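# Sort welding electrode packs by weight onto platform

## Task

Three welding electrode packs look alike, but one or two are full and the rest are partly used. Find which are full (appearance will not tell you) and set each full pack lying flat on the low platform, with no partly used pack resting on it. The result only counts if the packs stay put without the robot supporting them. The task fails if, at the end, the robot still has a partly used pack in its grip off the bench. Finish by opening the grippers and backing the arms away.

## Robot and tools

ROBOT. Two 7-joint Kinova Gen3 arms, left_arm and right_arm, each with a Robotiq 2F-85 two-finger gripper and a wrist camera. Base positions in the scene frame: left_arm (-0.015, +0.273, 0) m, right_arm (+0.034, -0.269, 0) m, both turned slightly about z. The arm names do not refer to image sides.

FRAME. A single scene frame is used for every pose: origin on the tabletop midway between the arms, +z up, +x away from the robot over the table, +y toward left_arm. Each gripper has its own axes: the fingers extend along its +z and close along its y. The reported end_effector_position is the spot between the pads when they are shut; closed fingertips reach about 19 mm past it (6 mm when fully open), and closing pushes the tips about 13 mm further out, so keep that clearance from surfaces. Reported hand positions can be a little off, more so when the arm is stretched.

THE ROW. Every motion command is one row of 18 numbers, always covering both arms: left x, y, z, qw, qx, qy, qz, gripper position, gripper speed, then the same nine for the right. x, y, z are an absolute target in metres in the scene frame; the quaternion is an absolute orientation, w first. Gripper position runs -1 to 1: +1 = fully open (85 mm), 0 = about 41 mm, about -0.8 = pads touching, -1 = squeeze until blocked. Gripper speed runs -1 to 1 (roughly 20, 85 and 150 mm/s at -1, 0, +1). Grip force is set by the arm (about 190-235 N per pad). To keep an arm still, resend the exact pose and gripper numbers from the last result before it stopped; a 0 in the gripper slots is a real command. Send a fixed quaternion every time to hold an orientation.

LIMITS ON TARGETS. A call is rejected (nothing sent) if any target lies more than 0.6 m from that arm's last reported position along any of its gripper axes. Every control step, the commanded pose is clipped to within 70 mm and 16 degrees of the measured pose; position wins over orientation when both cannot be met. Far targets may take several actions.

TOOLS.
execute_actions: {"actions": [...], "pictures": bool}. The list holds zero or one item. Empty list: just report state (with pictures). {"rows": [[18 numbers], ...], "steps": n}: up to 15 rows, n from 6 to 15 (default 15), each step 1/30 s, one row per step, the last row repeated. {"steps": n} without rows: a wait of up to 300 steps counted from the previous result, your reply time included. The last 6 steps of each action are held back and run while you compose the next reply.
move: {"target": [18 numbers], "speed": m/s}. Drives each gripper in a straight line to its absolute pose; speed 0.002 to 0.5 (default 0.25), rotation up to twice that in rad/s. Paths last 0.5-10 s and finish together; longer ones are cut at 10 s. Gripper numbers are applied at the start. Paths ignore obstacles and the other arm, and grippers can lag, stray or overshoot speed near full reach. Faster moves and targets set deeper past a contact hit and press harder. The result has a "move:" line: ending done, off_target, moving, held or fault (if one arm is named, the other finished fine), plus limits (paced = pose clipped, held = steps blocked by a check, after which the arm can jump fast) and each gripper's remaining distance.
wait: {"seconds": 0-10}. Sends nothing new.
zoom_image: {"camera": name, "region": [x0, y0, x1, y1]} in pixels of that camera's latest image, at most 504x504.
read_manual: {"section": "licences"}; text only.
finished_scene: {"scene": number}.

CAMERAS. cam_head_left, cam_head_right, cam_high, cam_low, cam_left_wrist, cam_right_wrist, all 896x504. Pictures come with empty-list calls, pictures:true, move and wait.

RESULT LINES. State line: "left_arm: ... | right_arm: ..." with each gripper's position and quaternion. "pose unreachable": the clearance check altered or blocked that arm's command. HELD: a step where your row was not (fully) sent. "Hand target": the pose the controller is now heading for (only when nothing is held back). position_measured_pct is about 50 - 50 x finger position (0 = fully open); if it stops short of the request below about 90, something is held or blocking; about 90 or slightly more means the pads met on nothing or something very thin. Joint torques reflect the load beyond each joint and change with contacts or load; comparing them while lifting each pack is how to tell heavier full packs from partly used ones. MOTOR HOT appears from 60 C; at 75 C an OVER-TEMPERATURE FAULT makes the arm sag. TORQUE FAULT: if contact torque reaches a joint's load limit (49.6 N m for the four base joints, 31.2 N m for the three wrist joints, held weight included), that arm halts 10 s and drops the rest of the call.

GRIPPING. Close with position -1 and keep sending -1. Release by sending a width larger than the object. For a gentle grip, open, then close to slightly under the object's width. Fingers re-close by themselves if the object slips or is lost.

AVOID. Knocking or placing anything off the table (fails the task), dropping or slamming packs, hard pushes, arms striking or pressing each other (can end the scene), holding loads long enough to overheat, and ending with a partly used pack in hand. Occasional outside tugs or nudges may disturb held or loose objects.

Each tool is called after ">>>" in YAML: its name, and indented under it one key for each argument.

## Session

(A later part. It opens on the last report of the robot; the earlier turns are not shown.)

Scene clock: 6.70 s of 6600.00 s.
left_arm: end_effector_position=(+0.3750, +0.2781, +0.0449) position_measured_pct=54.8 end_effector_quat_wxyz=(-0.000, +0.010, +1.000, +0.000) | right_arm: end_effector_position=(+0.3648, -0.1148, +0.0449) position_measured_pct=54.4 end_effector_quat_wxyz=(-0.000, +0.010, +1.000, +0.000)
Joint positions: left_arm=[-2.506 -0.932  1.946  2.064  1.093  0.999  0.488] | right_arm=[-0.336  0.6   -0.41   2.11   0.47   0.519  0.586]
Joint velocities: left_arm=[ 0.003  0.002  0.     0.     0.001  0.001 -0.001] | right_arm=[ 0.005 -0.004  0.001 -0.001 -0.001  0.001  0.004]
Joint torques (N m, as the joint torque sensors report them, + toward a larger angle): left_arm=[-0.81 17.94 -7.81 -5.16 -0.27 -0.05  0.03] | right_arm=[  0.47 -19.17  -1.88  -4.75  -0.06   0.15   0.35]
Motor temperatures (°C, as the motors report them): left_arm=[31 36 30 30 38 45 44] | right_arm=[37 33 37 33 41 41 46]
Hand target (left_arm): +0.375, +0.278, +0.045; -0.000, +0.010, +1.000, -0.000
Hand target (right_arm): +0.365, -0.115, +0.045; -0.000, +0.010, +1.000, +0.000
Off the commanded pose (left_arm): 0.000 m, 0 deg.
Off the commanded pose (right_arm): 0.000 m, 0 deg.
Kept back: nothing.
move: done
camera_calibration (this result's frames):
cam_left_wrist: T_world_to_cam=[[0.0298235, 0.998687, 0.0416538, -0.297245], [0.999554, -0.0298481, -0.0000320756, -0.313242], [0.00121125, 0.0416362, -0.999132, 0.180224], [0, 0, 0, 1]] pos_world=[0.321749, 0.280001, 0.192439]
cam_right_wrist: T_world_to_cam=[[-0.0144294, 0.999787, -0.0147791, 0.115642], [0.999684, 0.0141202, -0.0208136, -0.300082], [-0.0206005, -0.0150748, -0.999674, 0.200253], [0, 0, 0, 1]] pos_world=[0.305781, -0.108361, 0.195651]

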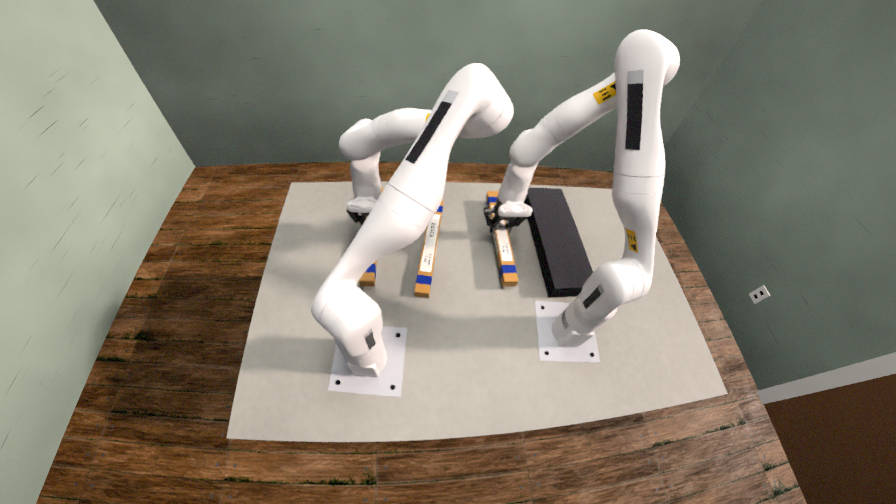

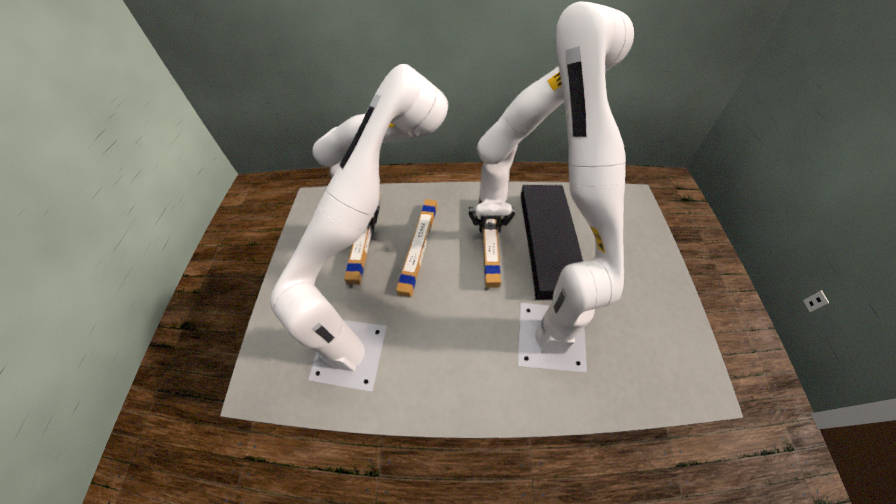

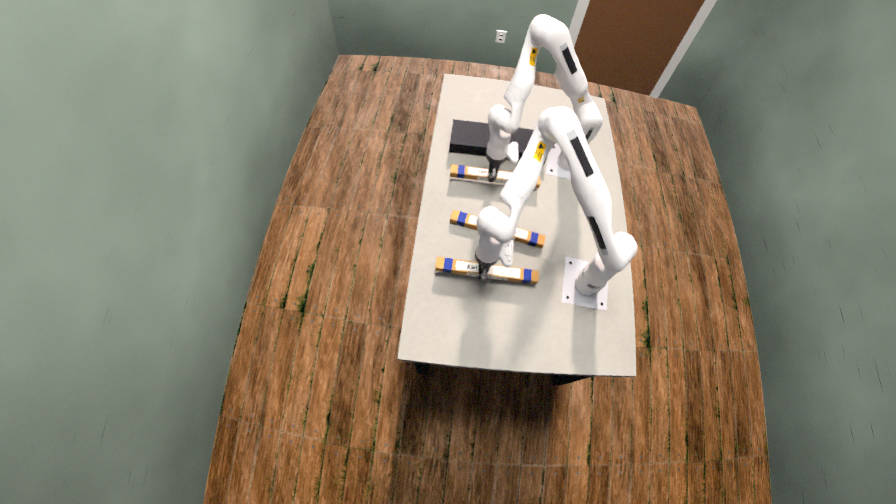

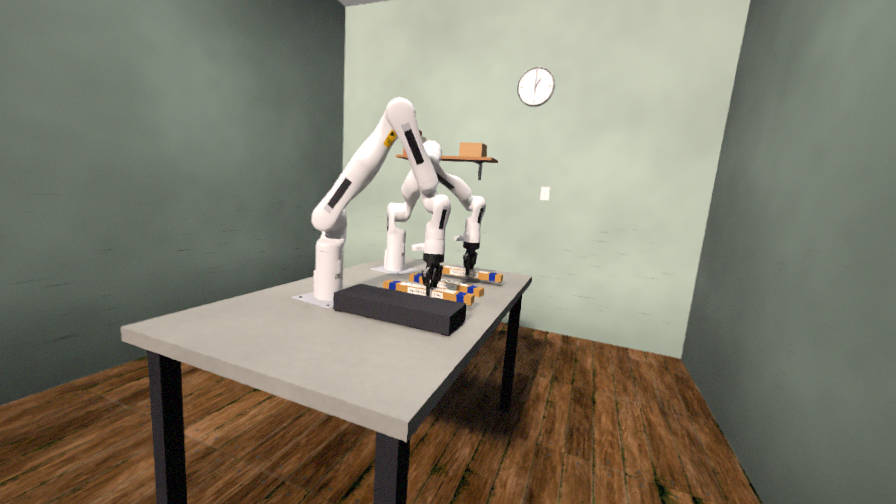

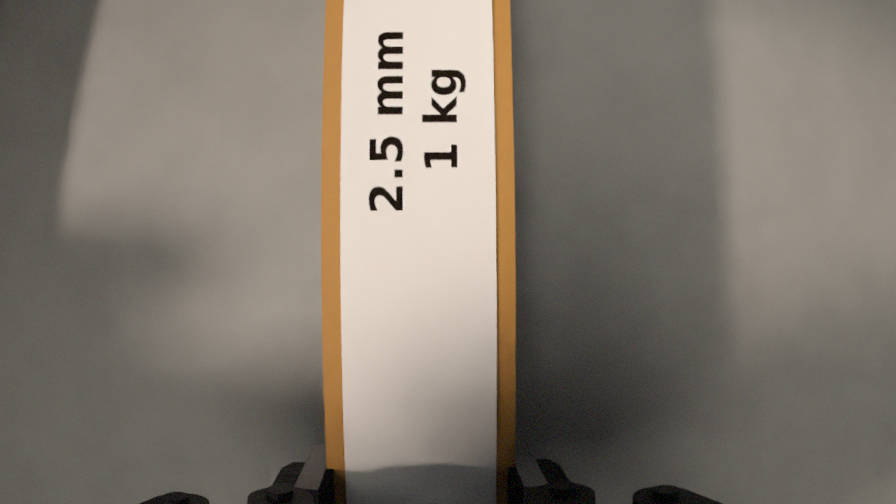

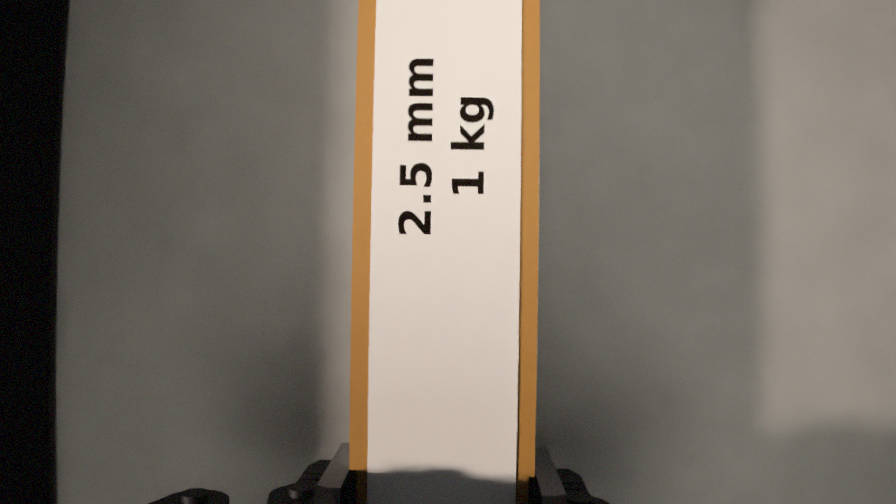

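>>> move:
  target: [0.375,0.278,0.13,0,0,1,0,-1,0,0.365,-0.13,0.12,0,0,1,0,-1,0]
  speed: 0.15

>>> move:
  target: [0.375,0.2,0.13,0,0,1,0,-1,0,0.36,-0.325,0.11,0,0,1,0,-1,0]
  speed: 0.2

Scene clock: 7.93 s of 6600.00 s.
left_arm: end_effector_position=(+0.3752, +0.2779, +0.1299) position_measured_pct=54.8 end_effector_quat_wxyz=(-0.000, +0.000, +1.000, -0.000) | right_arm: end_effector_position=(+0.3647, -0.1297, +0.1199) position_measured_pct=54.4 end_effector_quat_wxyz=(-0.000, -0.000, +1.000, +0.000)
Joint positions: left_arm=[-2.41  -0.792  1.775  1.984  0.872  1.144  0.657] | right_arm=[-0.195  0.431 -0.531  2.055  0.32   0.735  0.776]
Joint velocities: left_arm=[ 0.004  0.002 -0.001 -0.     0.     0.    -0.001] | right_arm=[ 0.004 -0.003  0.001 -0.    -0.001 -0.     0.003]
Joint torques (N m, as the joint torque sensors report them, + toward a larger angle): left_arm=[-0.55 15.78 -8.15 -7.75 -0.21  0.27  0.11] | right_arm=[  0.53 -17.12  -2.12  -7.02  -0.02   0.18   0.52]
Motor temperatures (°C, as the motors report them): left_arm=[31 36 30 30 38 45 44] | right_arm=[37 33 37 33 41 41 46]
Hand target (left_arm): +0.375, +0.278, +0.130; -0.000, +0.000, +1.000, -0.000
Hand target (right_arm): +0.365, -0.130, +0.120; -0.000, -0.000, +1.000, +0.000
Off the commanded pose (left_arm): 0.000 m, 0 deg.
Off the commanded pose (right_arm): 0.000 m, 0 deg.
Kept back: nothing.
move: done
camera_calibration (this result's frames):
cam_left_wrist: T_world_to_cam=[[0.0102941, 0.999086, 0.0414813, -0.293329], [0.999947, -0.0102984, -0.000109629, -0.318986], [0.000317661, 0.0414802, -0.999139, 0.265574], [0, 0, 0, 1]] pos_world=[0.321904, 0.27876, 0.277479]
cam_right_wrist: T_world_to_cam=[[-0.034598, 0.999297, -0.0144269, 0.138936], [0.999194, 0.0342934, -0.0208531, -0.29546], [-0.0203437, -0.0151368, -0.999678, 0.274938], [0, 0, 0, 1]] pos_world=[0.305622, -0.124544, 0.270693]

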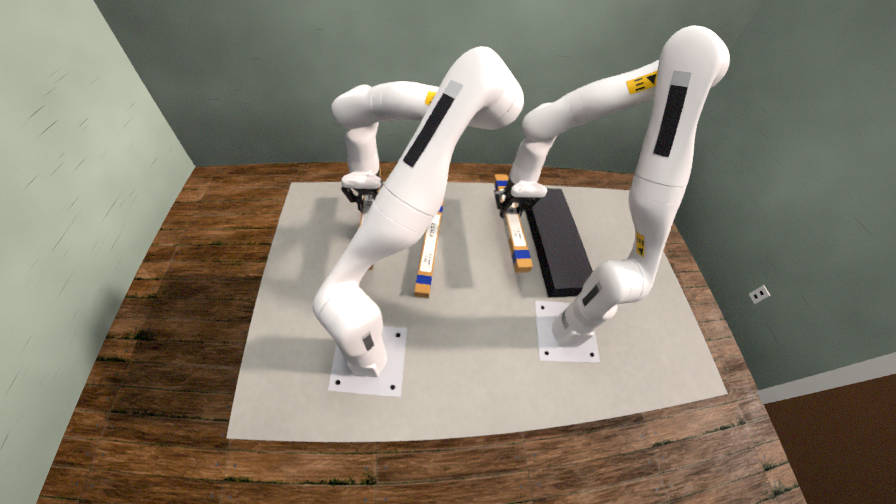

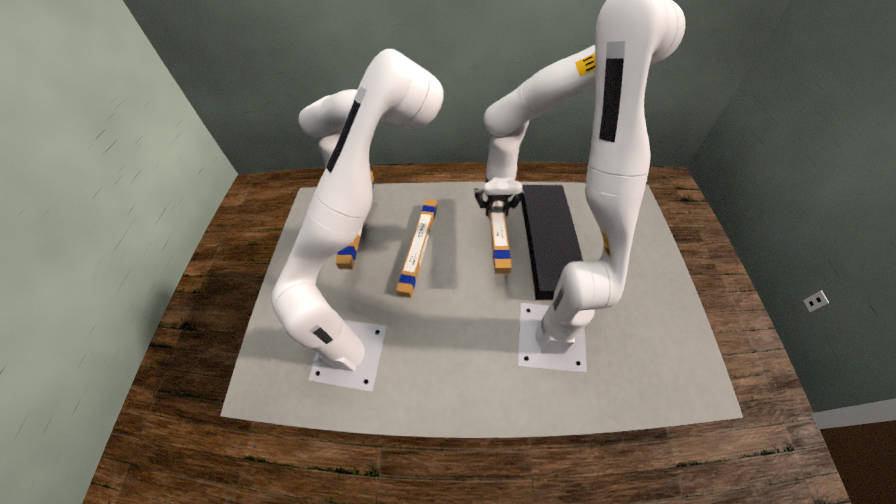

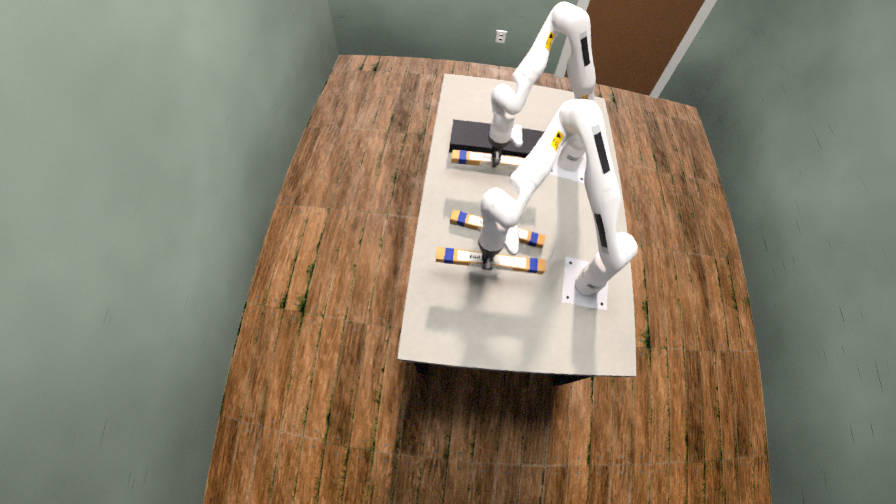

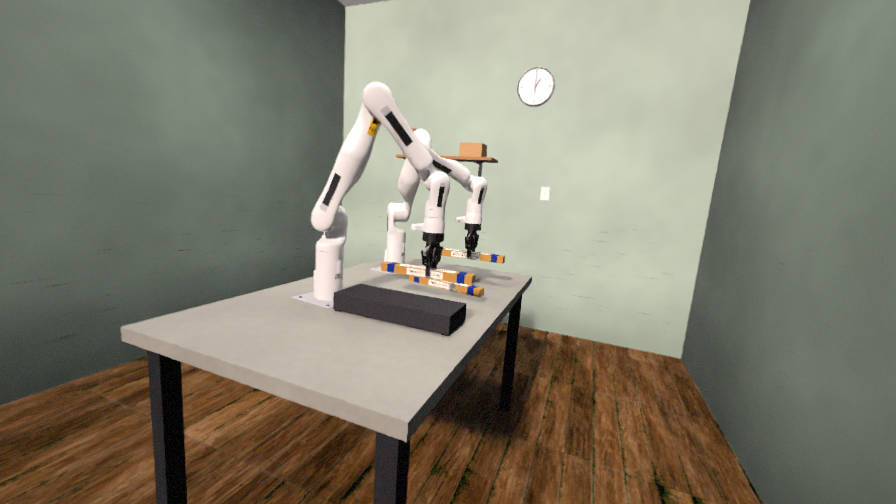

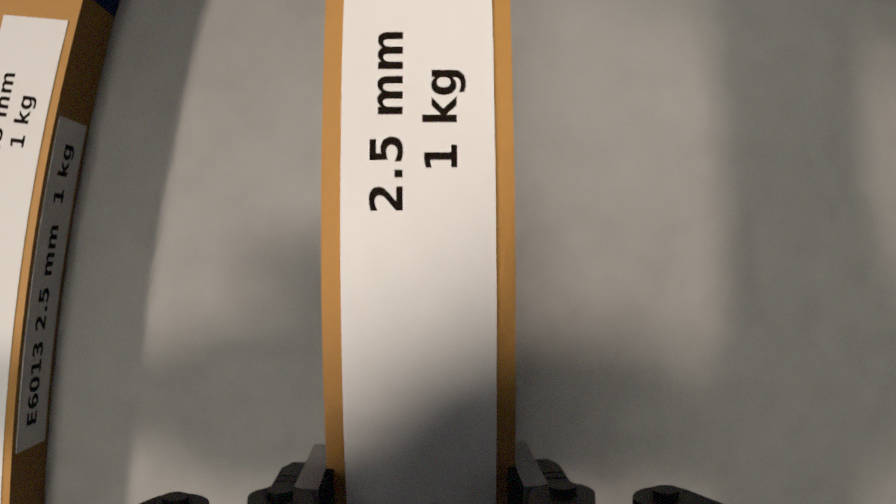

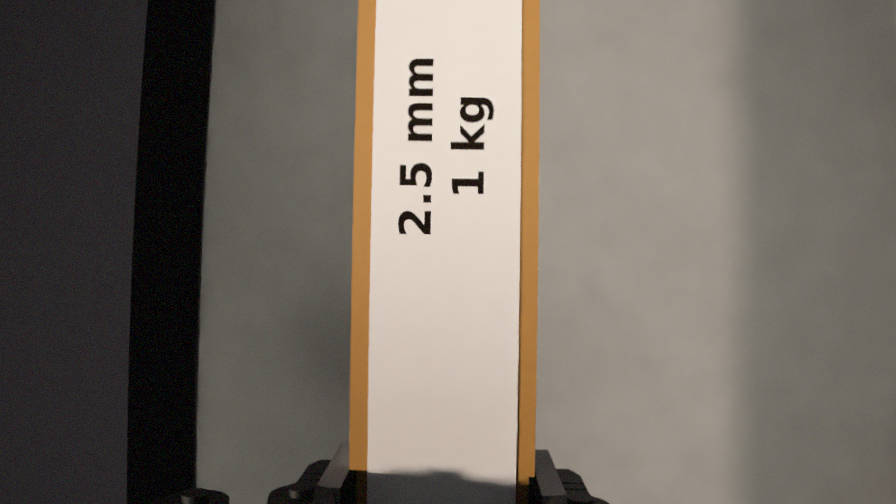

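Scene clock: 9.33 s of 6600.00 s.
left_arm: end_effector_position=(+0.3747, +0.2002, +0.1300) position_measured_pct=54.8 end_effector_quat_wxyz=(-0.000, -0.000, +1.000, +0.000) | right_arm: end_effector_position=(+0.3603, -0.3246, +0.1100) position_measured_pct=54.4 end_effector_quat_wxyz=(+0.001, -0.001, +1.000, -0.000)
Joint positions: left_arm=[-2.216 -0.821  1.755  1.964  0.893  1.175  0.843] | right_arm=[ 0.343  0.396 -0.488  2.155  0.303  0.654  1.348]
Joint velocities: left_arm=[ 0.002 -0.    -0.     0.    -0.    -0.002  0.002] | right_arm=[ 0.011  0.001  0.008  0.001 -0.003  0.     0.006]
Joint torques (N m, as the joint torque sensors report them, + toward a larger angle): left_arm=[-0.03 16.21 -7.97 -7.37 -0.4   0.34 -0.01] | right_arm=[  0.12 -16.15  -1.71  -6.3    0.24   0.2    0.33]
Motor temperatures (°C, as the motors report them): left_arm=[31 36 30 30 38 45 44] | right_arm=[37 33 37 33 41 41 46]
Hand target (left_arm): +0.375, +0.200, +0.130; -0.000, +0.000, +1.000, +0.000
Hand target (right_arm): +0.360, -0.325, +0.110; +0.000, +0.000, +1.000, -0.000
Off the commanded pose (left_arm): 0.000 m, 0 deg.
Off the commanded pose (right_arm): 0.000 m, 0 deg.
Kept back: nothing.
move: done
camera_calibration (this result's frames):
cam_left_wrist: T_world_to_cam=[[0.00983667, 0.999074, 0.0418896, -0.215624], [0.999952, -0.0098417, -0.0000862666, -0.31946], [0.000326078, 0.0418884, -0.999122, 0.26876], [0, 0, 0, 1]] pos_world=[0.321478, 0.201022, 0.277529]
cam_right_wrist: T_world_to_cam=[[-0.0352463, 0.999259, -0.0154874, 0.333719], [0.999206, 0.034948, -0.0191306, -0.284568], [-0.0185751, -0.0161494, -0.999697, 0.261087], [0, 0, 0, 1]] pos_world=[0.300954, -0.31931, 0.260733]

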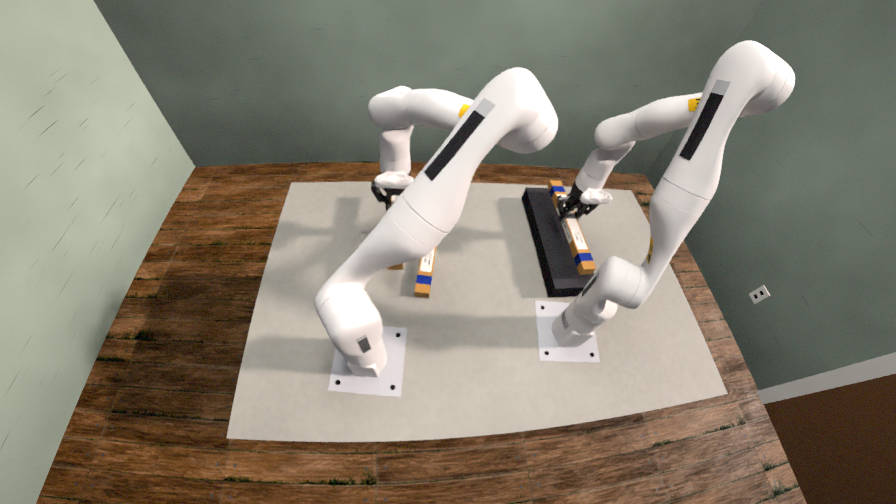

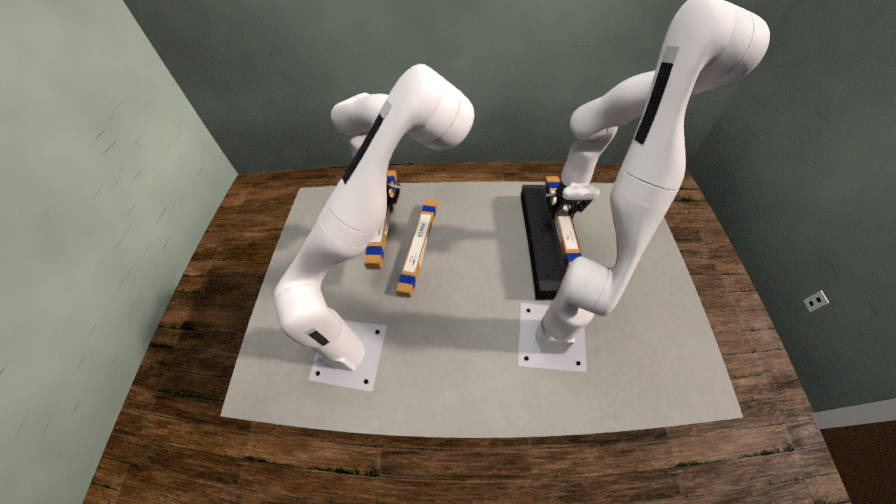

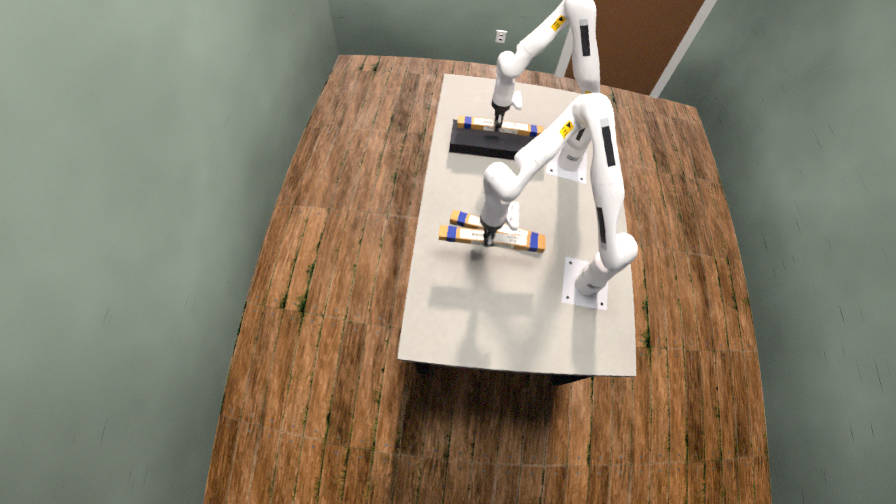

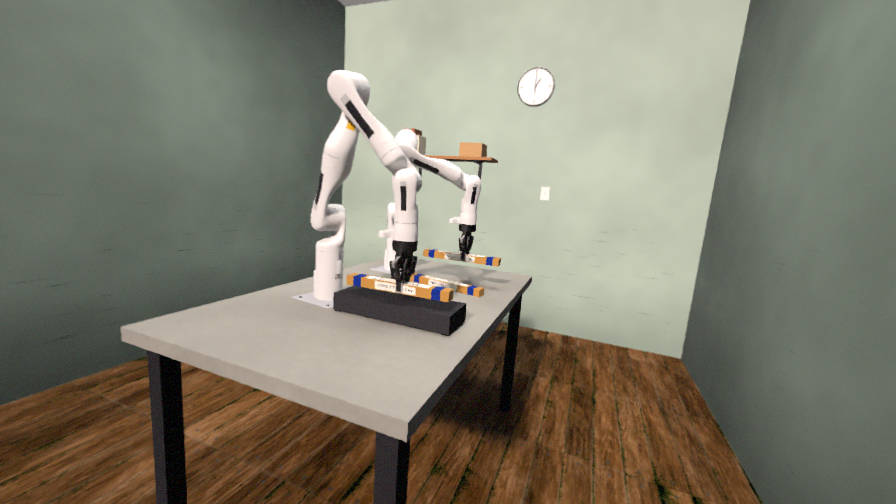

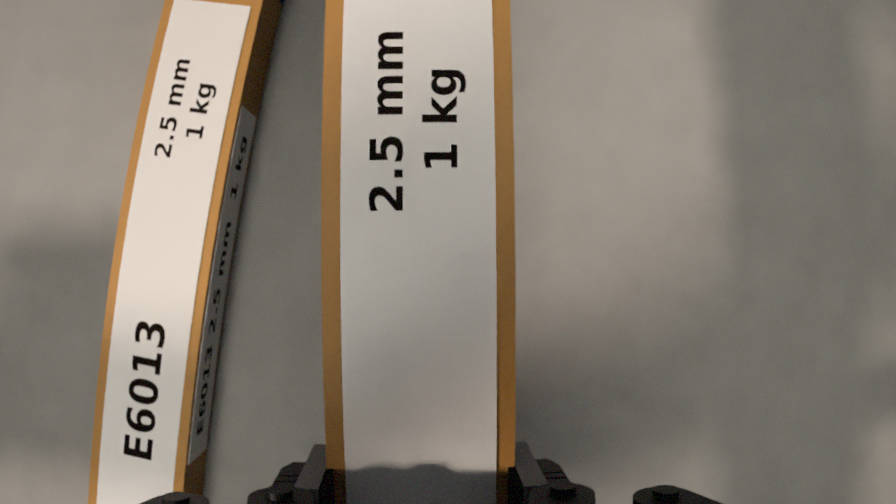

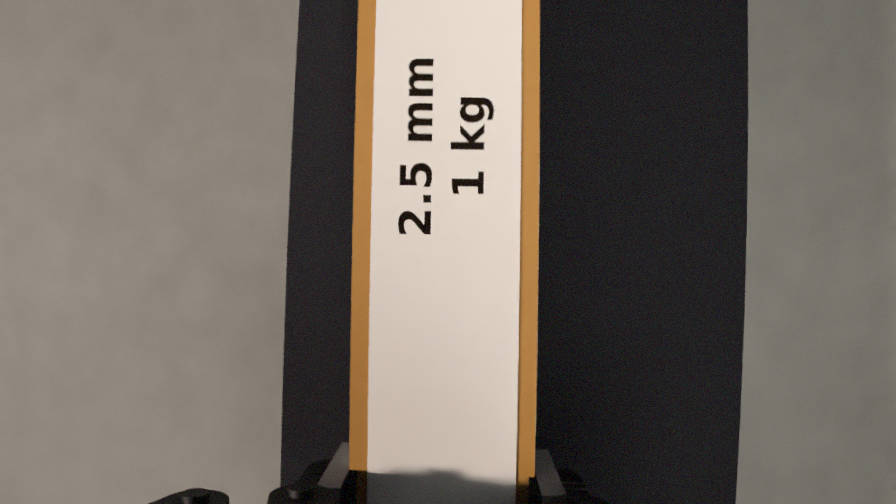

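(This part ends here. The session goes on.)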